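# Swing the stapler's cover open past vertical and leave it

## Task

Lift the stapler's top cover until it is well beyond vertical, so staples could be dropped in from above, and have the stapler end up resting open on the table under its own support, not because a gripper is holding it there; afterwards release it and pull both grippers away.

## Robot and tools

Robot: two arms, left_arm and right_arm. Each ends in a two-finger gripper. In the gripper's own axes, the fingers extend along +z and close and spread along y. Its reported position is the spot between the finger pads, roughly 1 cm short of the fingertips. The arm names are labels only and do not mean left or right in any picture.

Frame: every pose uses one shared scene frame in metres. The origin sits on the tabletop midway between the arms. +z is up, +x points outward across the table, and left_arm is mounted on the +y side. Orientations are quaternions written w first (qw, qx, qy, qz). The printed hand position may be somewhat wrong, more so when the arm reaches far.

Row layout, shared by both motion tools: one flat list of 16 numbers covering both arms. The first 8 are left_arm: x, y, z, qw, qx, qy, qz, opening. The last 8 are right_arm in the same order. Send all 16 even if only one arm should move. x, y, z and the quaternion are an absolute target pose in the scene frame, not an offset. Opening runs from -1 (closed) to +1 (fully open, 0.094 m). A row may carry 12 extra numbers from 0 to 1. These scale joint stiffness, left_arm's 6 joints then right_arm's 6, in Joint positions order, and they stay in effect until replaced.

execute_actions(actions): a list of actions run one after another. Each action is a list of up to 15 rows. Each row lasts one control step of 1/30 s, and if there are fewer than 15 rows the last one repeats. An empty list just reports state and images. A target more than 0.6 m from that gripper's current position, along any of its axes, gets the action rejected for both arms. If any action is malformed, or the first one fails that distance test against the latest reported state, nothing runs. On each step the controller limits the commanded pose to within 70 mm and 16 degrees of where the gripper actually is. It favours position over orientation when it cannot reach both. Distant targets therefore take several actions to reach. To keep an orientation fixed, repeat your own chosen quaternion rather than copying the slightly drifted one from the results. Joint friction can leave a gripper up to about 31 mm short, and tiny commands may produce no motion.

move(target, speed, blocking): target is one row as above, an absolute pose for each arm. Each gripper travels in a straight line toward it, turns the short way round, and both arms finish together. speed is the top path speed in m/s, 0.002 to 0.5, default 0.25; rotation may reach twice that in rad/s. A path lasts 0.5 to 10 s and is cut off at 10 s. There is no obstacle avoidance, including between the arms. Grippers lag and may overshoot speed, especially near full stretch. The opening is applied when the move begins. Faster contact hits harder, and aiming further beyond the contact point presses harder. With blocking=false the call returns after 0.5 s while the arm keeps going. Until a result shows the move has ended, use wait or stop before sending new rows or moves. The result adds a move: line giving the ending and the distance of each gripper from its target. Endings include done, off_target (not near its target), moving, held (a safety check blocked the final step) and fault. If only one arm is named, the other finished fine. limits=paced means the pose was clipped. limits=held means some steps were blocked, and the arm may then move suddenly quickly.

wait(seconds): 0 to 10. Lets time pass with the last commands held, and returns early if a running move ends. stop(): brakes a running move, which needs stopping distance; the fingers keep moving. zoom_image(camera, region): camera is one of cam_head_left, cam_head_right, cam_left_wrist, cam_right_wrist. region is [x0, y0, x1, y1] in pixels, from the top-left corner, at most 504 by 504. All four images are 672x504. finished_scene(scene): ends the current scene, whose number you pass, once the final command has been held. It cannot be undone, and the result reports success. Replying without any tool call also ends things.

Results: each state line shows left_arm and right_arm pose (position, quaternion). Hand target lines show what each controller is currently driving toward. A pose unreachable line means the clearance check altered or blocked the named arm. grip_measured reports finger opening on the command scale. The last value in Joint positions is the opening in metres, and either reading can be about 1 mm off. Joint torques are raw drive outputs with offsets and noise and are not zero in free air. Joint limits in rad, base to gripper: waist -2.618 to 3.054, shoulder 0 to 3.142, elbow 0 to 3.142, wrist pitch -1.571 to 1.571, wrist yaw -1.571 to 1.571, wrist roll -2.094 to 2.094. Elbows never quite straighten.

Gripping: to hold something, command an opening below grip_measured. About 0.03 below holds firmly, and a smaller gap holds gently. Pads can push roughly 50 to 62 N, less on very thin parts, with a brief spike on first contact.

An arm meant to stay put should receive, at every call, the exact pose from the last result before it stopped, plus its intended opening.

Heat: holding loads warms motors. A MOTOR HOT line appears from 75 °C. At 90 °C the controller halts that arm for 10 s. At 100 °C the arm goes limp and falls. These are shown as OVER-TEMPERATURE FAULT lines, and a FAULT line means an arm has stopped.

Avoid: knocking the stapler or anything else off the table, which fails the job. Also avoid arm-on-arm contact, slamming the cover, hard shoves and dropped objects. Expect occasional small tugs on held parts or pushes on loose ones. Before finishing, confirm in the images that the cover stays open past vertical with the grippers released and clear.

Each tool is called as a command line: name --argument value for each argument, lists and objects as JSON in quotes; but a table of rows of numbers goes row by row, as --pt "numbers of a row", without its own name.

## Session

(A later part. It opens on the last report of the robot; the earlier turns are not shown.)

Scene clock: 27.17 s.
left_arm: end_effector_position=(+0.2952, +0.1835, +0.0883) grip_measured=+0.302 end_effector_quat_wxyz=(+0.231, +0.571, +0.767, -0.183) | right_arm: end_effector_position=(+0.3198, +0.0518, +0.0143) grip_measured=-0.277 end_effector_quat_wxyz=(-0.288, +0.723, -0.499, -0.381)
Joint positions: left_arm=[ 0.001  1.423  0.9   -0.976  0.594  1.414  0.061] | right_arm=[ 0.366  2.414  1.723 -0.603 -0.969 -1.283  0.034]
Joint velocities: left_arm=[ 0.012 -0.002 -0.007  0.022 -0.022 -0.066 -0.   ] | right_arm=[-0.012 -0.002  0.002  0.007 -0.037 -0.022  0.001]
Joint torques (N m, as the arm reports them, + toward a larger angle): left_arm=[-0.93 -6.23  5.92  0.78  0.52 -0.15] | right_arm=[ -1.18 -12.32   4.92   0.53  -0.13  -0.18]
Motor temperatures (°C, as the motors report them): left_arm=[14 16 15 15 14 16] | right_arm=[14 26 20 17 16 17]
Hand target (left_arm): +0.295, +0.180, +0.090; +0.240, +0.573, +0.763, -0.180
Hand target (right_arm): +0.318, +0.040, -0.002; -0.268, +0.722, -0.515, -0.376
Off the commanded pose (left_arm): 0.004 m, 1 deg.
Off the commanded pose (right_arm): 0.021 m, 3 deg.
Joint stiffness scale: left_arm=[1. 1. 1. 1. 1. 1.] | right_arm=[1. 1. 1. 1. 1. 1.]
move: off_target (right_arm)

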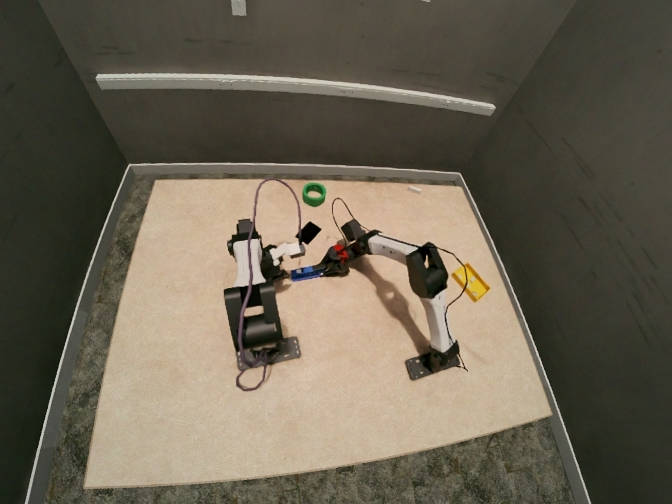

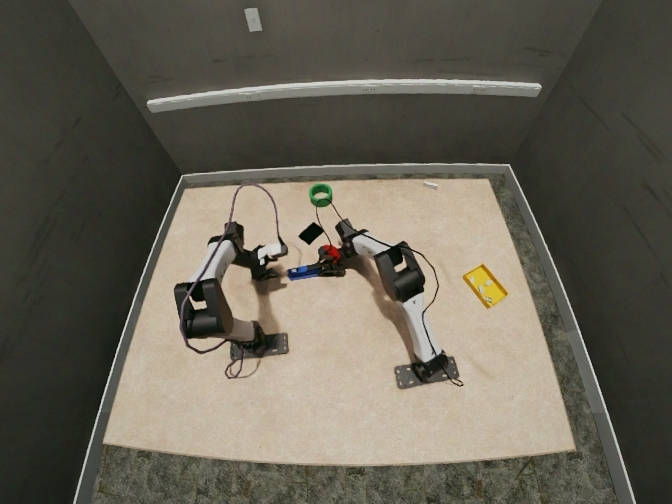

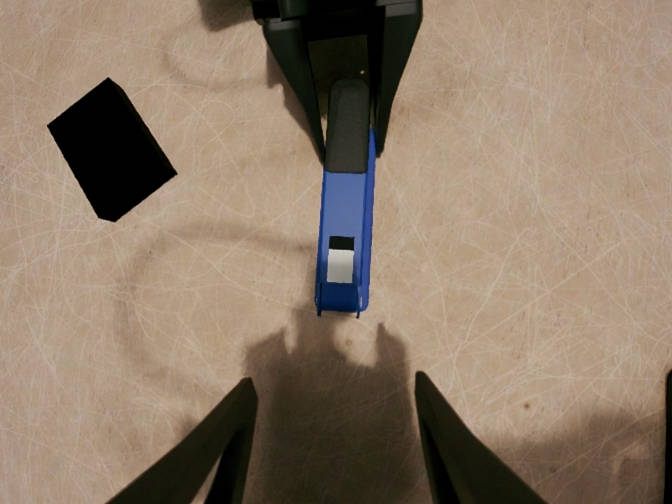

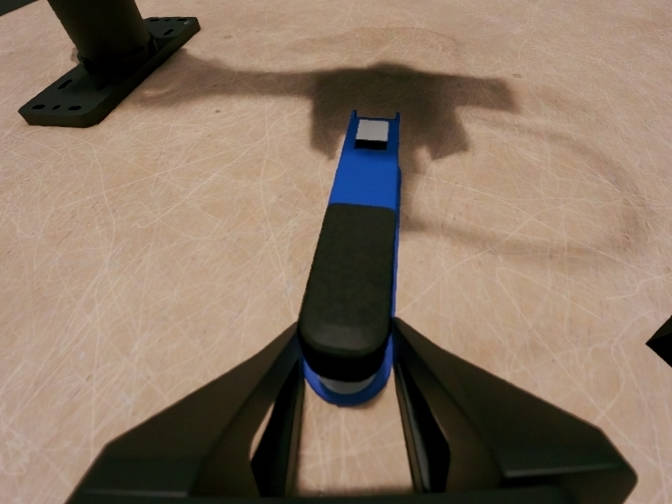

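move --target '[0.308,0.115,0.065,0.24,0.573,0.763,-0.18,0.2,0.318,0.04,-0.003,0.268,-0.722,0.515,0.376,-0.32]' --speed 0.08

zoom_image --camera "cam_head_left" --region '[240,200,400,320]'

Scene clock: 29.17 s.
left_arm: end_effector_position=(+0.3097, +0.1175, +0.0723) grip_measured=+0.202 end_effector_quat_wxyz=(+0.246, +0.575, +0.761, -0.175) | right_arm: end_effector_position=(+0.3198, +0.0518, +0.0143) grip_measured=-0.277 end_effector_quat_wxyz=(-0.288, +0.724, -0.499, -0.380)
Joint positions: left_arm=[-0.28   1.423  0.815 -0.677  0.55   1.087  0.056] | right_arm=[ 0.366  2.414  1.723 -0.603 -0.969 -1.283  0.034]
Joint velocities: left_arm=[-0.022 -0.012  0.007 -0.037  0.022 -0.022  0.001] | right_arm=[ 0.007 -0.007  0.002 -0.022 -0.022  0.066 -0.   ]
Joint torques (N m, as the arm reports them, + toward a larger angle): left_arm=[-0.79 -4.16  6.03  1.35  0.38 -0.13] | right_arm=[ -1.19 -12.31   4.93   0.53  -0.12  -0.19]
Motor temperatures (°C, as the motors report them): left_arm=[14 16 15 15 14 16] | right_arm=[14 26 20 17 16 17]
Hand target (left_arm): +0.308, +0.116, +0.065; +0.240, +0.573, +0.764, -0.177
Hand target (right_arm): +0.318, +0.040, -0.002; -0.268, +0.722, -0.515, -0.376
Off the commanded pose (left_arm): 0.008 m, 1 deg.
Off the commanded pose (right_arm): 0.021 m, 3 deg.
Joint stiffness scale: left_arm=[1. 1. 1. 1. 1. 1.] | right_arm=[1. 1. 1. 1. 1. 1.]
move: off_target (right_arm)

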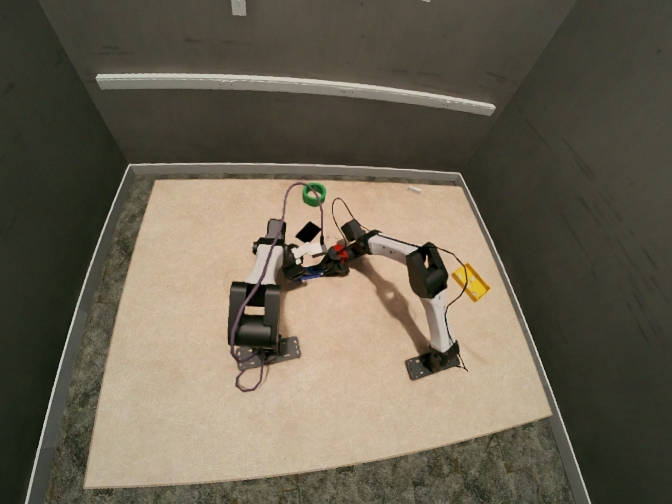

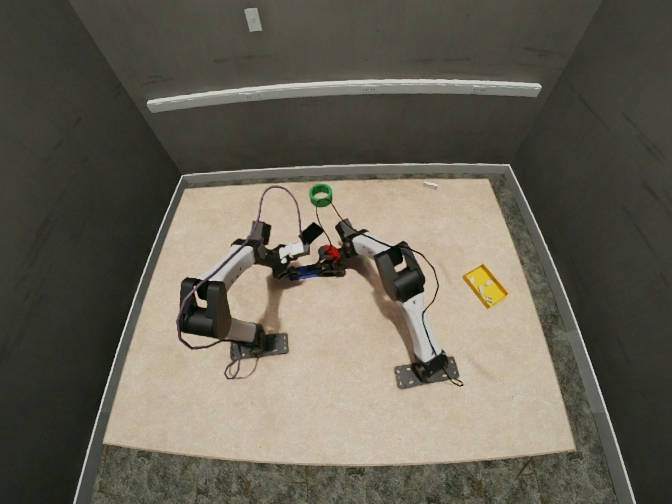

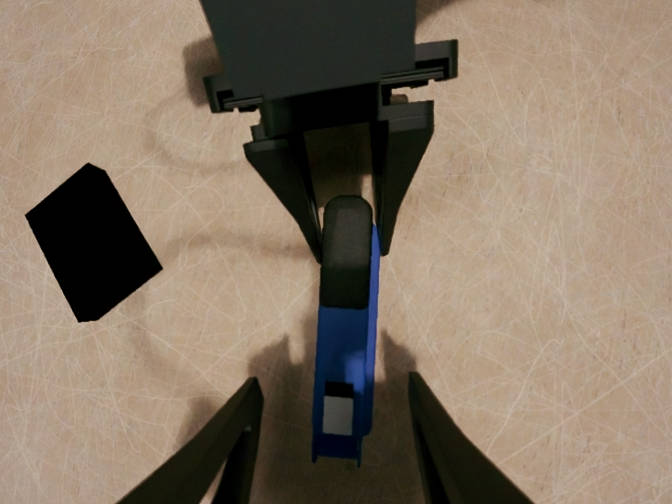

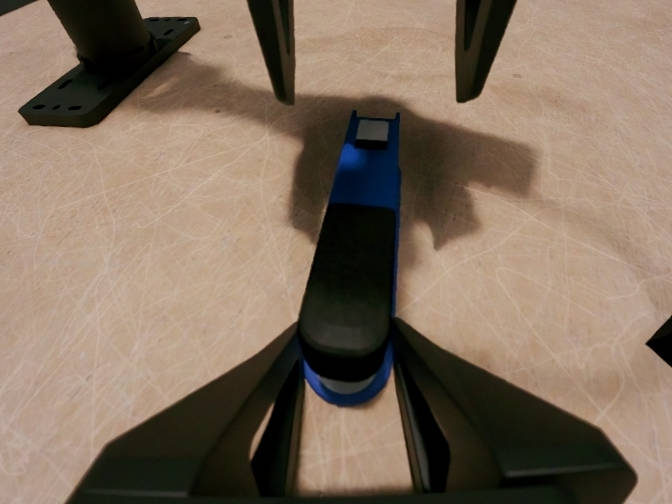

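Region (240, 200, 400, 320) of cam_head_left's 672x504 image, scaled by 3.150, with more detail than that image has; it fills the top 378 rows of this view, and the rest is white.

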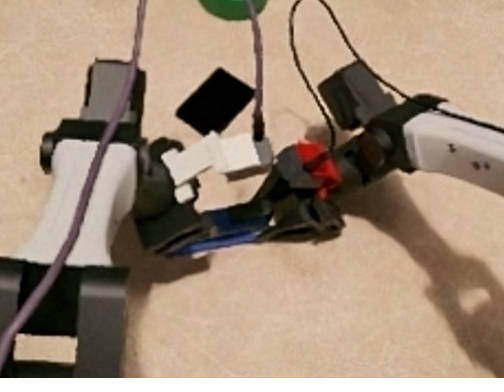

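move --target '[0.307,0.105,0.035,0.365,0.541,0.70,-0.282,0.2,0.318,0.04,-0.003,0.268,-0.722,0.515,0.376,-0.32]' --speed 0.06

zoom_image --camera "cam_head_left" --region '[240,200,400,320]'

Scene clock: 32.97 s.
left_arm: end_effector_position=(+0.3091, +0.1033, +0.0403) grip_measured=+0.202 end_effector_quat_wxyz=(+0.364, +0.545, +0.702, -0.280) | right_arm: end_effector_position=(+0.3198, +0.0518, +0.0143) grip_measured=-0.277 end_effector_quat_wxyz=(-0.288, +0.724, -0.499, -0.380)
Joint positions: left_arm=[-0.166  1.555  0.584 -0.245  0.905  1.135  0.056] | right_arm=[ 0.366  2.414  1.723 -0.603 -0.969 -1.283  0.034]
Joint velocities: left_arm=[-0.012 -0.002  0.007  0.007  0.007 -0.007  0.001] | right_arm=[ 0.007 -0.007  0.002 -0.037 -0.007 -0.007  0.001]
Joint torques (N m, as the arm reports them, + toward a larger angle): left_arm=[ 0.31 -4.31  4.8   1.36  0.66  0.  ] | right_arm=[ -1.17 -12.32   4.94   0.53  -0.12  -0.18]
Motor temperatures (°C, as the motors report them): left_arm=[14 17 15 15 14 16] | right_arm=[14 27 20 17 16 17]
Hand target (left_arm): +0.306, +0.104, +0.036; +0.365, +0.542, +0.701, -0.285
Hand target (right_arm): +0.318, +0.040, -0.002; -0.268, +0.722, -0.515, -0.376
Off the commanded pose (left_arm): 0.006 m, 1 deg.
Off the commanded pose (right_arm): 0.021 m, 3 deg.
Joint stiffness scale: left_arm=[1. 1. 1. 1. 1. 1.] | right_arm=[1. 1. 1. 1. 1. 1.]
move: off_target (right_arm)

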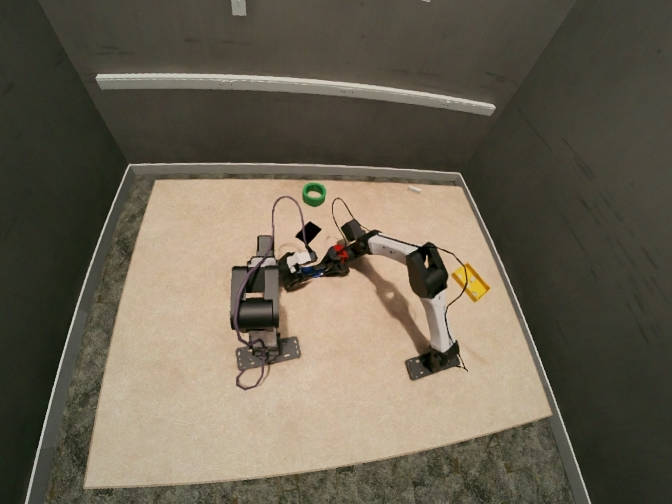

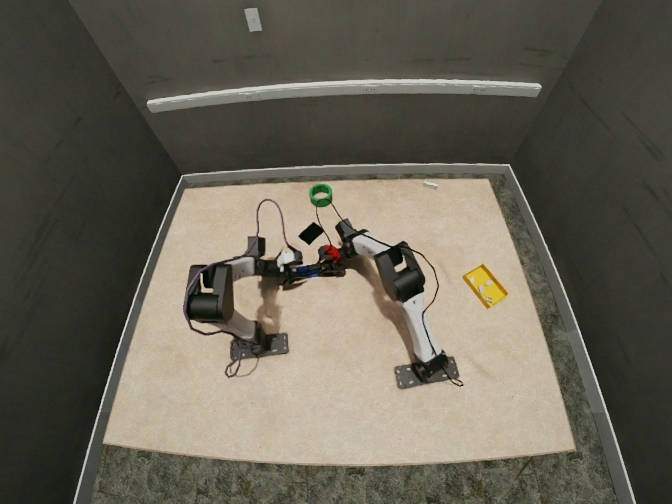

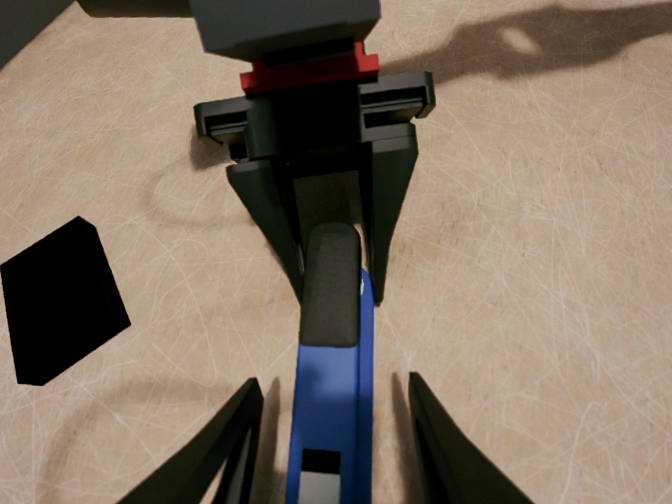

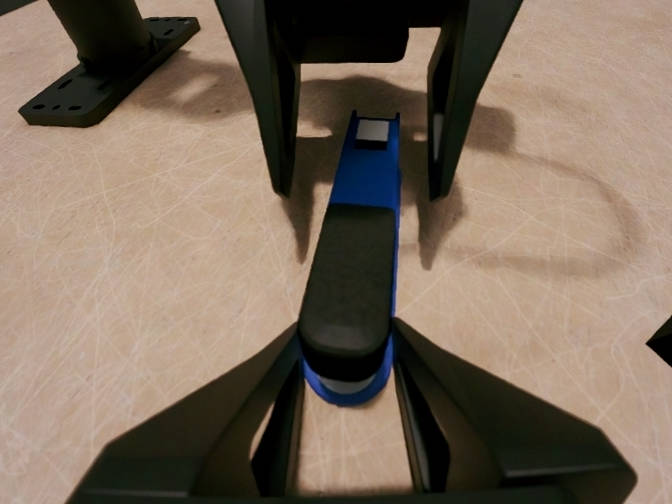

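Region (240, 200, 400, 320) of cam_head_left's 672x504 image, scaled by 3.150, with more detail than that image has; it fills the top 378 rows of this view, and the rest is white.

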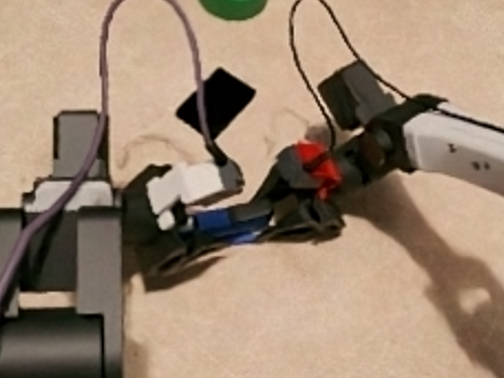

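move --target '[0.310,0.088,0.026,0.365,0.541,0.70,-0.282,-0.1,0.318,0.04,-0.003,0.268,-0.722,0.515,0.376,-0.32]' --speed 0.05

move --target '[0.310,0.088,0.026,0.365,0.541,0.70,-0.282,-0.5,0.318,0.04,-0.003,0.268,-0.722,0.515,0.376,-0.32]'

Scene clock: 34.37 s.
left_arm: end_effector_position=(+0.3139, +0.0898, +0.0330) grip_measured=-0.098 end_effector_quat_wxyz=(+0.372, +0.544, +0.699, -0.279) | right_arm: end_effector_position=(+0.3198, +0.0518, +0.0143) grip_measured=-0.277 end_effector_quat_wxyz=(-0.288, +0.724, -0.499, -0.380)
Joint positions: left_arm=[-0.22   1.588  0.553 -0.096  0.892  1.045  0.042] | right_arm=[ 0.366  2.414  1.723 -0.603 -0.969 -1.283  0.034]
Joint velocities: left_arm=[-0.002  0.002 -0.002 -0.007 -0.081 -0.051 -0.   ] | right_arm=[-0.002  0.002 -0.012 -0.081 -0.007  0.037 -0.   ]
Joint torques (N m, as the arm reports them, + toward a larger angle): left_arm=[-0.84 -4.56  4.66  1.59  0.45 -0.18] | right_arm=[ -1.18 -12.31   4.93   0.53  -0.12  -0.18]
Motor temperatures (°C, as the motors report them): left_arm=[14 17 15 15 14 16] | right_arm=[14 27 20 17 16 17]
Hand target (left_arm): +0.310, +0.088, +0.026; +0.366, +0.542, +0.702, -0.282
Hand target (right_arm): +0.318, +0.040, -0.002; -0.268, +0.722, -0.515, -0.376
Off the commanded pose (left_arm): 0.008 m, 1 deg.
Off the commanded pose (right_arm): 0.021 m, 3 deg.
Joint stiffness scale: left_arm=[1. 1. 1. 1. 1. 1.] | right_arm=[1. 1. 1. 1. 1. 1.]
move: off_target (right_arm)

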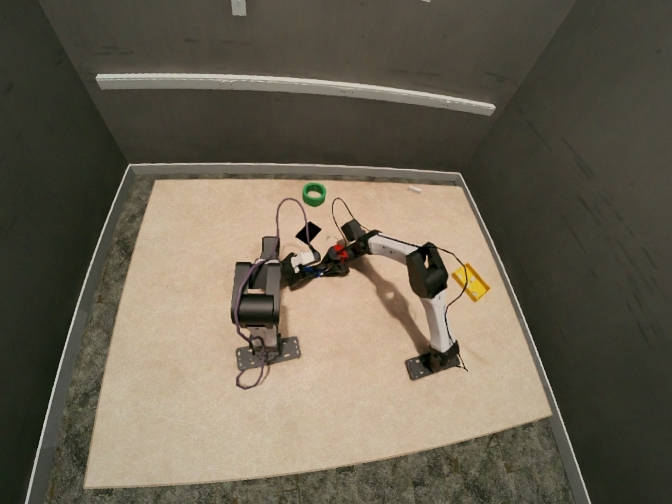

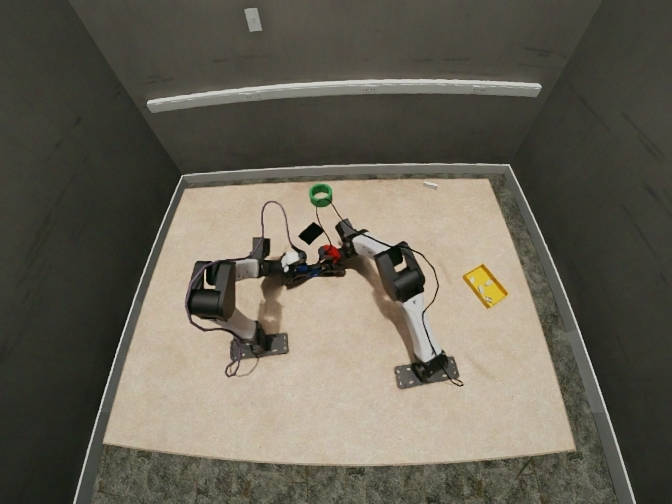

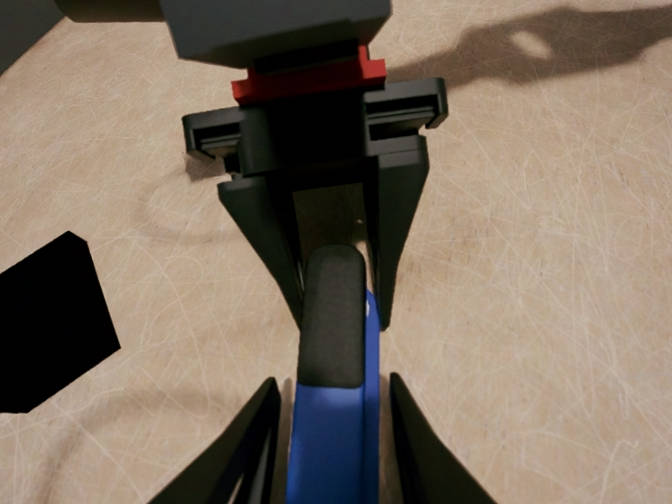

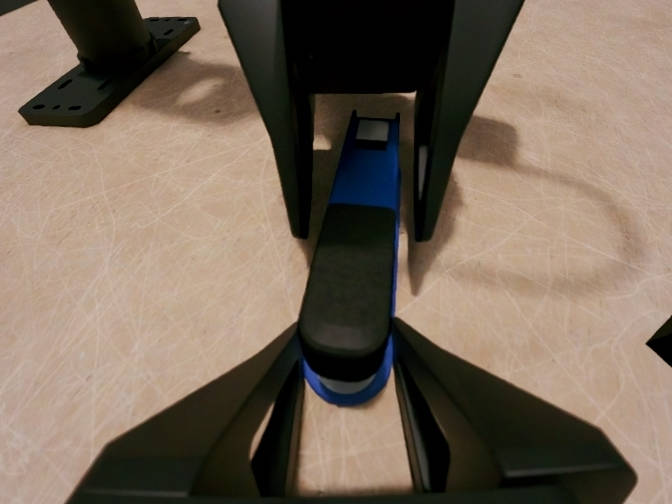

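Scene clock: 35.07 s.
left_arm: end_effector_position=(+0.3136, +0.0893, +0.0331) grip_measured=-0.492 end_effector_quat_wxyz=(+0.374, +0.549, +0.694, -0.277) | right_arm: end_effector_position=(+0.3197, +0.0516, +0.0144) grip_measured=-0.278 end_effector_quat_wxyz=(-0.290, +0.727, -0.494, -0.379)
Joint positions: left_arm=[-0.221  1.588  0.553 -0.096  0.894  1.059  0.024] | right_arm=[ 0.366  2.414  1.723 -0.604 -0.97  -1.298  0.034]
Joint velocities: left_arm=[ 0.002  0.007  0.002 -0.007  0.022  0.037  0.001] | right_arm=[-0.007  0.002 -0.002 -0.022  0.051  0.007 -0.001]
Joint torques (N m, as the arm reports them, + toward a larger angle): left_arm=[-0.79 -4.5   4.75  1.57  0.43 -0.28] | right_arm=[ -1.13 -12.31   4.94   0.54  -0.12  -0.03]
Motor temperatures (°C, as the motors report them): left_arm=[14 17 15 15 14 16] | right_arm=[14 28 20 17 16 17]
Hand target (left_arm): +0.310, +0.088, +0.026; +0.365, +0.543, +0.702, -0.283
Hand target (right_arm): +0.317, +0.040, -0.002; -0.268, +0.722, -0.515, -0.376
Off the commanded pose (left_arm): 0.008 m, 2 deg.
Off the commanded pose (right_arm): 0.021 m, 4 deg.
Joint stiffness scale: left_arm=[1. 1. 1. 1. 1. 1.] | right_arm=[1. 1. 1. 1. 1. 1.]
move: off_target (right_arm)

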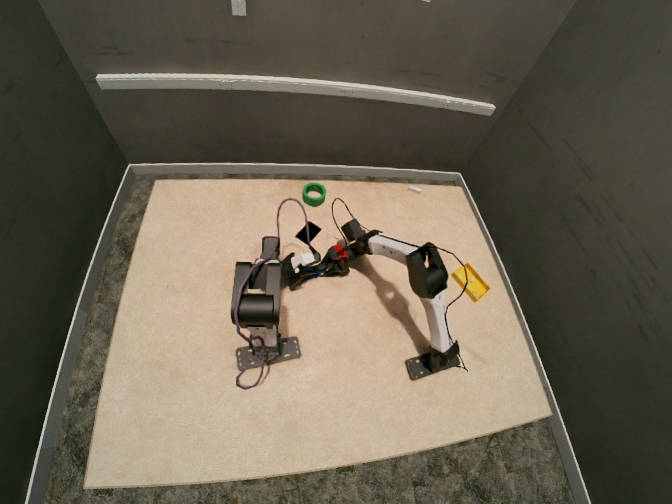

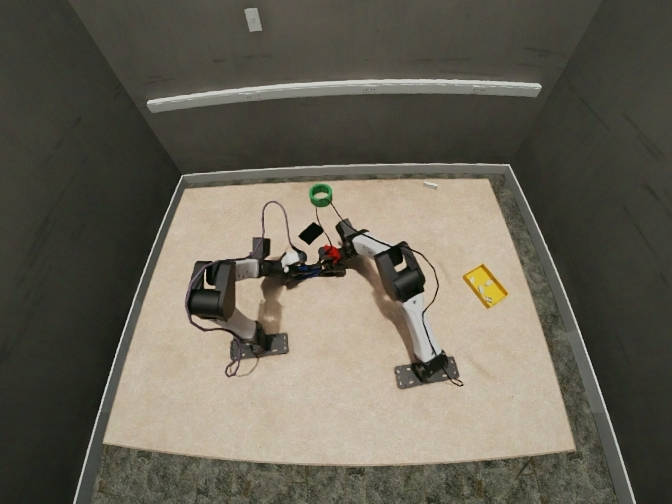

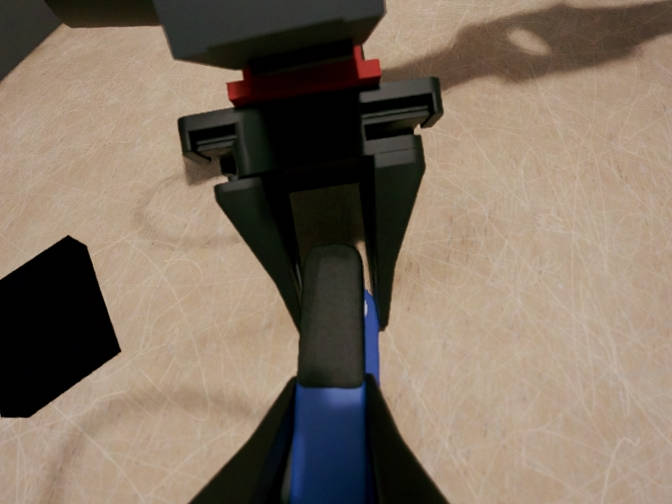

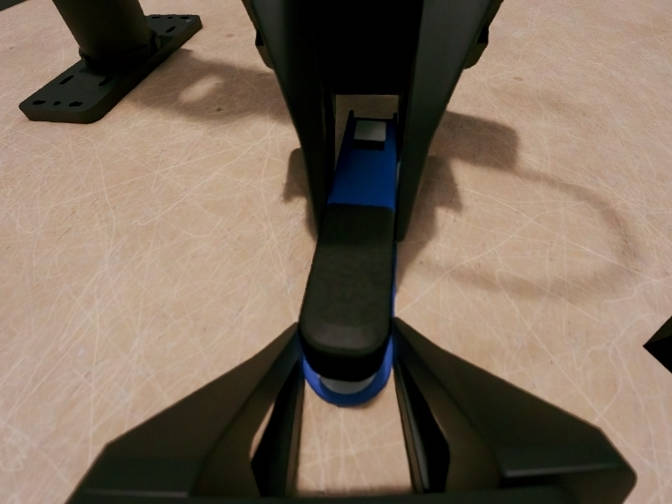

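move --target '[0.310,0.095,0.062,0.365,0.541,0.70,-0.282,-0.525,0.318,0.04,-0.003,0.268,-0.722,0.515,0.376,-0.32]' --speed 0.03

zoom_image --camera "cam_head_left" --region '[240,200,400,320]'

Scene clock: 36.77 s.
left_arm: end_effector_position=(+0.3048, +0.0931, +0.0435) grip_measured=-0.514 end_effector_quat_wxyz=(+0.350, +0.553, +0.704, -0.276) | right_arm: end_effector_position=(+0.3122, +0.0555, +0.0222) grip_measured=-0.278 end_effector_quat_wxyz=(-0.296, +0.720, -0.479, -0.405)
Joint positions: left_arm=[-0.221  1.522  0.588 -0.258  0.865  1.088  0.023] | right_arm=[ 0.369  2.414  1.723 -0.616 -1.029 -1.31   0.034]
Joint velocities: left_arm=[ 0.012 -0.012  0.012 -0.139  0.051  0.051  0.002] | right_arm=[ 0.007 -0.002 -0.007 -0.007 -0.007  0.037  0.   ]
Joint torques (N m, as the arm reports them, + toward a larger angle): left_arm=[ 1.15 -7.66  8.79  0.77  0.87 -0.19] | right_arm=[ -1.55 -12.4    4.79   0.57   0.4    0.05]
Motor temperatures (°C, as the motors report them): left_arm=[14 17 15 15 15 16] | right_arm=[14 28 20 17 16 17]
Hand target (left_arm): +0.311, +0.094, +0.061; +0.366, +0.542, +0.701, -0.282
Hand target (right_arm): +0.317, +0.039, -0.002; -0.268, +0.722, -0.514, -0.377
Off the commanded pose (left_arm): 0.019 m, 2 deg.
Off the commanded pose (right_arm): 0.030 m, 6 deg.
Joint stiffness scale: left_arm=[1. 1. 1. 1. 1. 1.] | right_arm=[1. 1. 1. 1. 1. 1.]
move: off_target (left_arm, right_arm)

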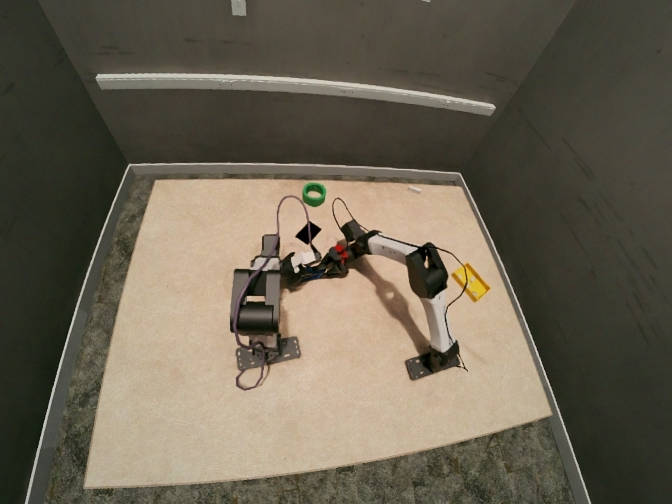

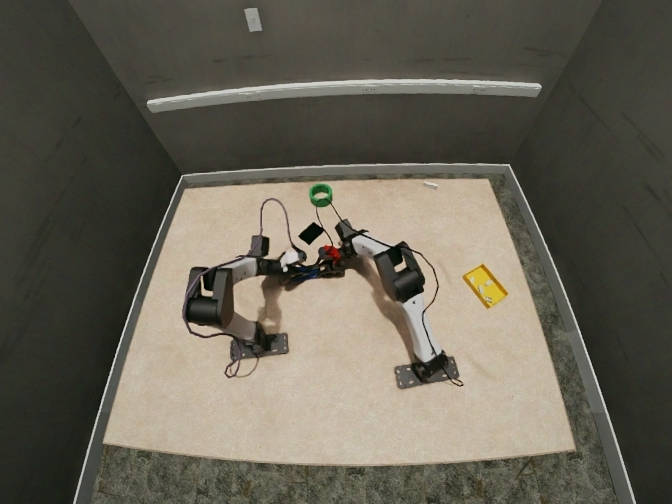

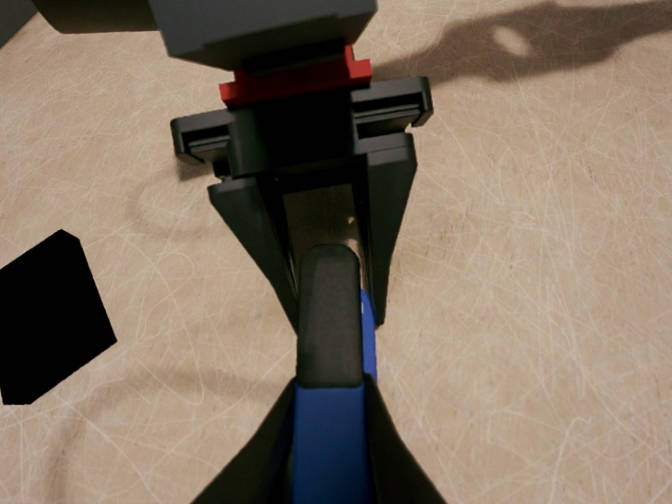

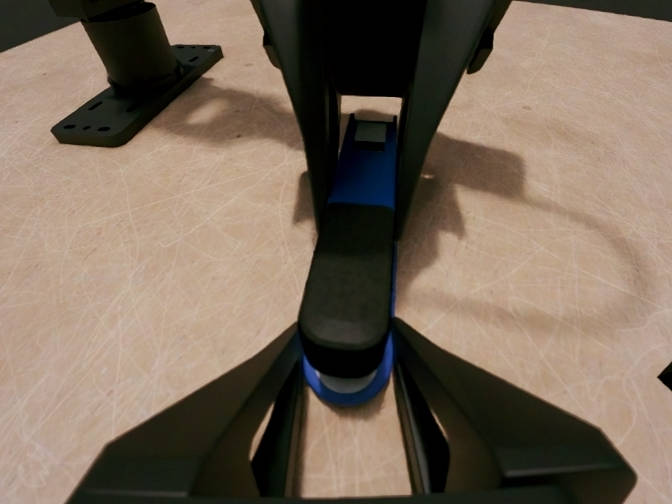

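Region (240, 200, 400, 320) of cam_head_left's 672x504 image, scaled by 3.150, with more detail than that image has; it fills the top 378 rows of this view, and the rest is white.

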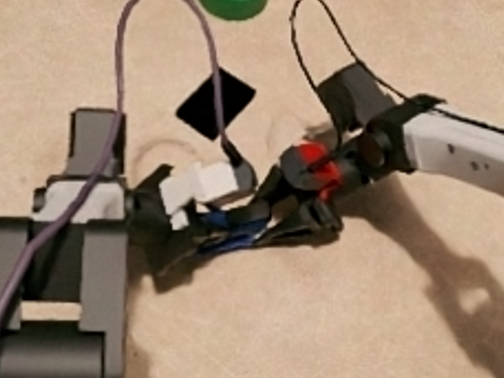

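move --target '[0.312,0.095,0.065,0.481,0.484,0.627,-0.371,-0.55,0.322,0.04,-0.025,0.268,-0.722,0.515,0.376,-0.32]' --speed 0.05

zoom_image --camera "cam_head_left" --region '[240,200,400,320]'

Scene clock: 41.37 s.
left_arm: end_effector_position=(+0.3094, +0.0923, +0.0626) grip_measured=-0.527 end_effector_quat_wxyz=(+0.469, +0.490, +0.633, -0.374) | right_arm: end_effector_position=(+0.3157, +0.0537, +0.0137) grip_measured=-0.278 end_effector_quat_wxyz=(-0.299, +0.719, -0.480, -0.405)
Joint positions: left_arm=[-0.106  1.638  0.456  0.184  1.231  0.957  0.022] | right_arm=[ 0.362  2.436  1.723 -0.594 -1.035 -1.314  0.034]
Joint velocities: left_arm=[-0.002 -0.012 -0.022  0.066 -0.007 -0.081  0.   ] | right_arm=[ 0.012  0.007  0.002  0.007 -0.037 -0.007 -0.001]
Joint torques (N m, as the arm reports them, + toward a larger angle): left_arm=[ 0.38 -4.85  4.9   2.    0.67 -0.28] | right_arm=[ -1.21 -10.32   4.99   0.73   0.45   0.  ]
Motor temperatures (°C, as the motors report them): left_arm=[14 17 16 15 15 16] | right_arm=[14 28 21 17 16 17]
Hand target (left_arm): +0.313, +0.094, +0.066; +0.480, +0.485, +0.627, -0.375
Hand target (right_arm): +0.320, +0.038, -0.023; -0.267, +0.723, -0.514, -0.377
Off the commanded pose (left_arm): 0.004 m, 2 deg.
Off the commanded pose (right_arm): 0.042 m, 6 deg.
Joint stiffness scale: left_arm=[1. 1. 1. 1. 1. 1.] | right_arm=[1. 1. 1. 1. 1. 1.]
move: off_target (right_arm)

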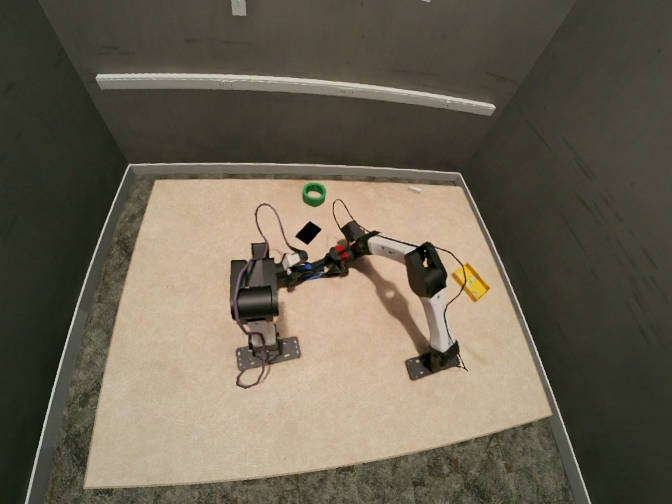

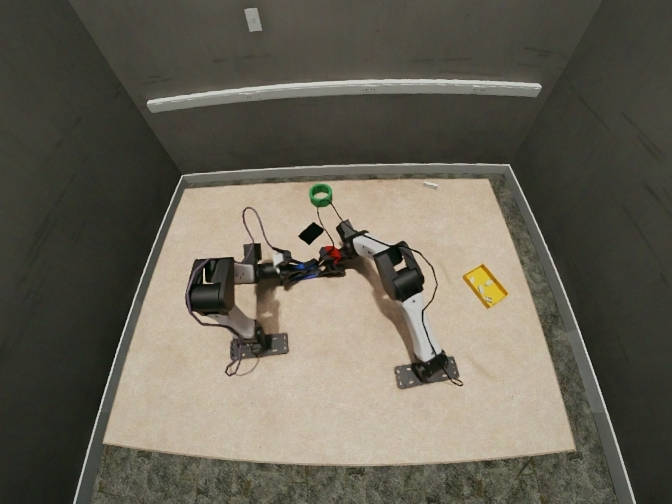

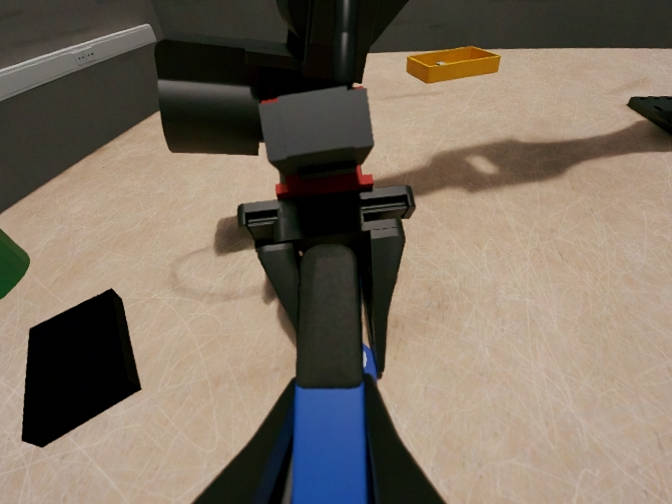

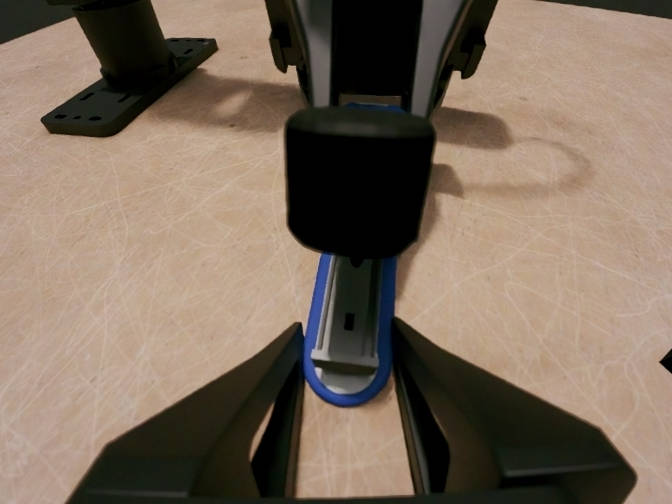

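Region (240, 200, 400, 320) of cam_head_left's 672x504 image, scaled by 3.150, with more detail than that image has; it fills the top 378 rows of this view, and the rest is white.

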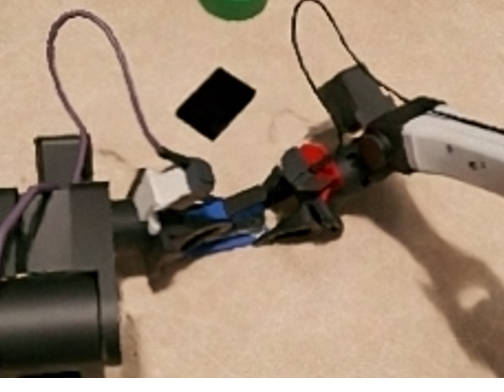

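move --target '[0.308,0.11,0.09,0.481,0.484,0.627,-0.371,-0.51,0.322,0.04,-0.025,0.268,-0.722,0.515,0.376,-0.32]' --speed 0.03

move --target '[0.301,0.14,0.108,0.481,0.484,0.627,-0.371,-0.51,0.322,0.04,-0.025,0.268,-0.722,0.515,0.376,-0.32]' --speed 0.03

zoom_image --camera "cam_head_left" --region '[240,200,400,320]'

Scene clock: 44.43 s.
left_arm: end_effector_position=(+0.3017, +0.1052, +0.0758) grip_measured=-0.507 end_effector_quat_wxyz=(+0.467, +0.486, +0.636, -0.376) | right_arm: end_effector_position=(+0.3126, +0.0567, +0.0137) grip_measured=-0.278 end_effector_quat_wxyz=(-0.301, +0.721, -0.472, -0.408)
Joint positions: left_arm=[-0.046  1.566  0.497 -0.082  1.258  1.108  0.023] | right_arm=[ 0.368  2.438  1.723 -0.592 -1.043 -1.325  0.034]
Joint velocities: left_arm=[-0.002  0.002  0.027 -0.095 -0.037  0.007 -0.   ] | right_arm=[ 0.002 -0.007  0.007 -0.022  0.007 -0.095 -0.   ]
Joint torques (N m, as the arm reports them, + toward a larger angle): left_arm=[ 1.16 -6.97  7.94  0.9   0.84 -0.1 ] | right_arm=[ -1.89 -10.57   4.91   0.71   0.51   0.1 ]
Motor temperatures (°C, as the motors report them): left_arm=[14 17 16 16 15 16] | right_arm=[14 29 21 17 16 17]
Hand target (left_arm): +0.308, +0.109, +0.090; +0.482, +0.484, +0.628, -0.372
Hand target (right_arm): +0.320, +0.038, -0.023; -0.267, +0.722, -0.514, -0.378
Off the commanded pose (left_arm): 0.016 m, 2 deg.
Off the commanded pose (right_arm): 0.043 m, 7 deg.
Joint stiffness scale: left_arm=[1. 1. 1. 1. 1. 1.] | right_arm=[1. 1. 1. 1. 1. 1.]
move: off_target (left_arm, right_arm)

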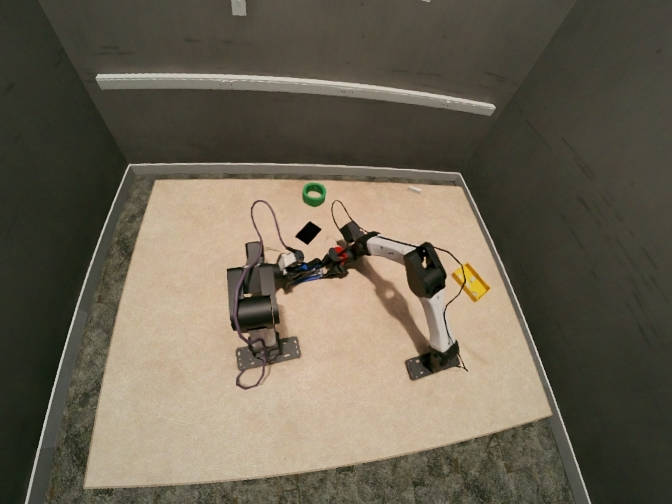

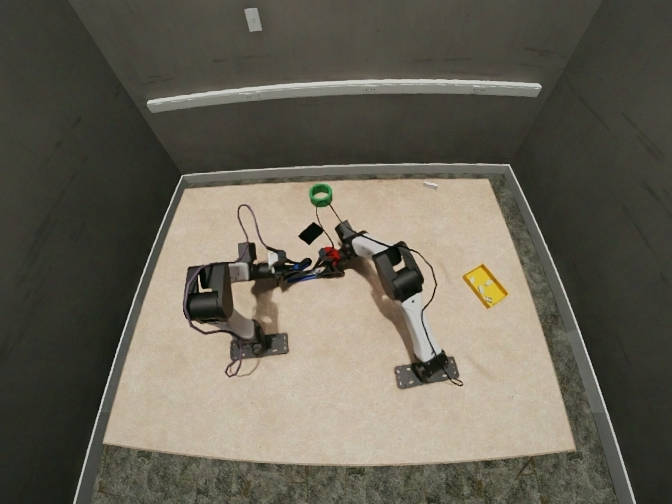

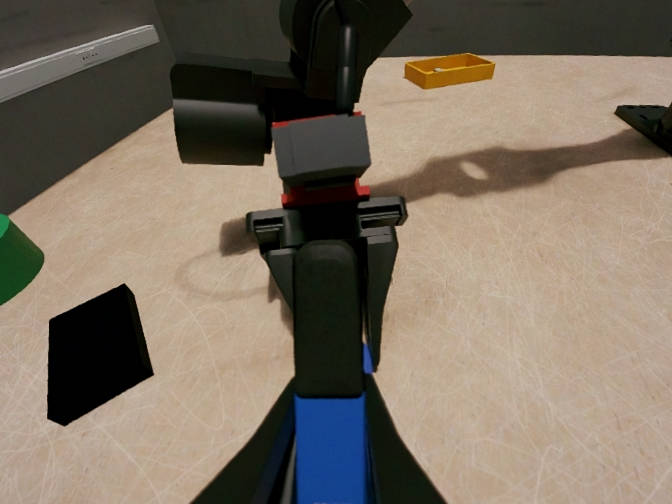

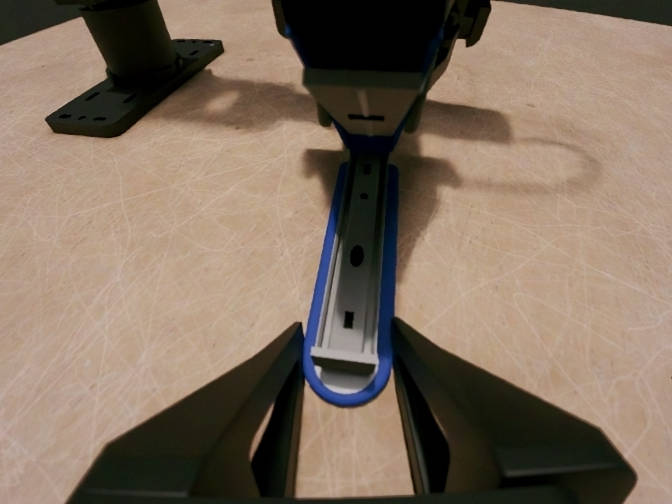

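Scene clock: 46.80 s.
left_arm: end_effector_position=(+0.2935, +0.1352, +0.0985) grip_measured=-0.508 end_effector_quat_wxyz=(+0.466, +0.490, +0.636, -0.373) | right_arm: end_effector_position=(+0.3110, +0.0584, +0.0138) grip_measured=-0.278 end_effector_quat_wxyz=(-0.300, +0.722, -0.470, -0.410)
Joint positions: left_arm=[ 0.095  1.575  0.671 -0.705  1.278  1.592  0.023] | right_arm=[ 0.373  2.439  1.723 -0.591 -1.047 -1.323  0.034]
Joint velocities: left_arm=[ 0.012  0.032  0.007 -0.095 -0.007  0.139 -0.   ] | right_arm=[ 0.007  0.007 -0.007  0.037  0.051  0.007 -0.   ]
Joint torques (N m, as the arm reports them, + toward a larger angle): left_arm=[ 0.74 -4.77  8.35  0.15  0.94 -0.03] | right_arm=[ -2.24 -10.69   4.87   0.7    0.53   0.09]
Motor temperatures (°C, as the motors report them): left_arm=[14 17 16 15 15 16] | right_arm=[14 29 21 17 16 17]
Hand target (left_arm): +0.301, +0.139, +0.108; +0.482, +0.485, +0.628, -0.373
Hand target (right_arm): +0.319, +0.038, -0.023; -0.267, +0.722, -0.514, -0.378
Off the commanded pose (left_arm): 0.013 m, 2 deg.
Off the commanded pose (right_arm): 0.044 m, 7 deg.
Joint stiffness scale: left_arm=[1. 1. 1. 1. 1. 1.] | right_arm=[1. 1. 1. 1. 1. 1.]
move: off_target (left_arm, right_arm)

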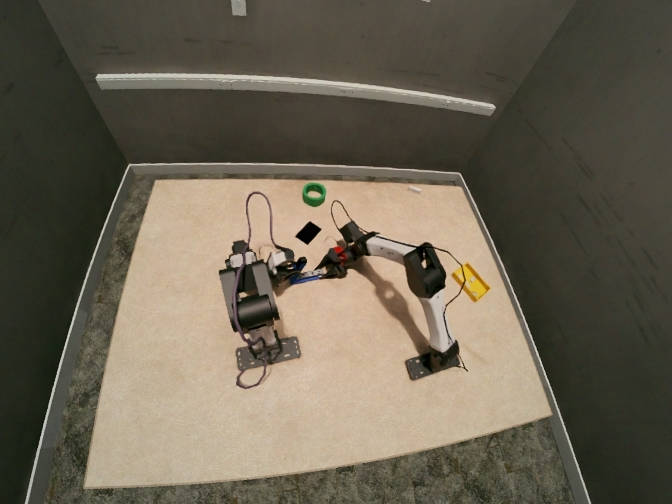

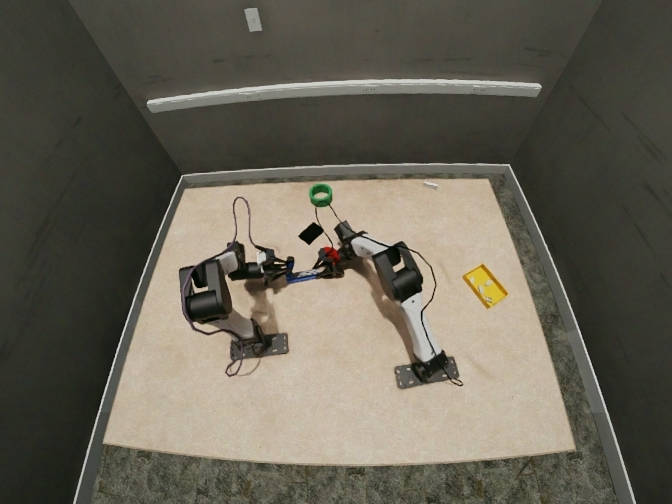

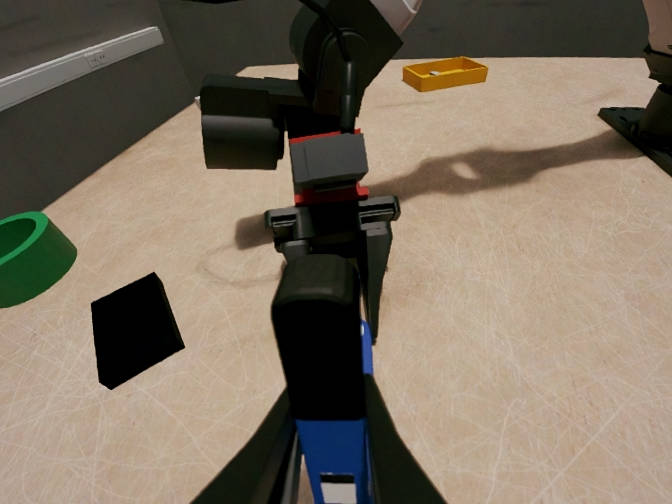

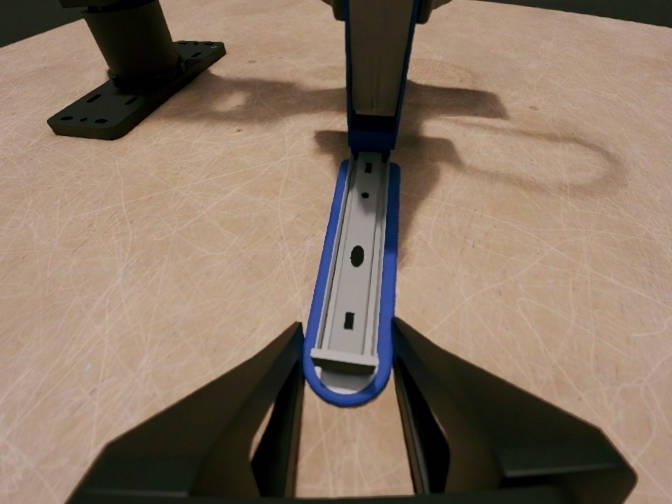

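Region (240, 200, 400, 320) of cam_head_left's 672x504 image, scaled by 3.150, with more detail than that image has; it fills the top 378 rows of this view, and the rest is white.

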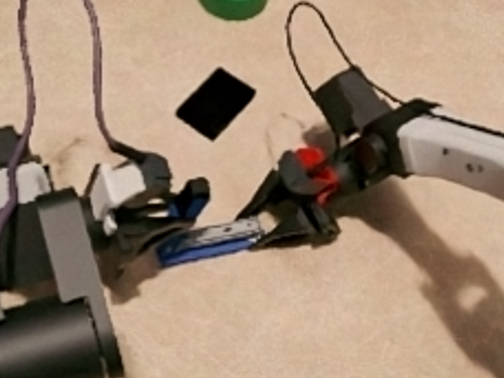

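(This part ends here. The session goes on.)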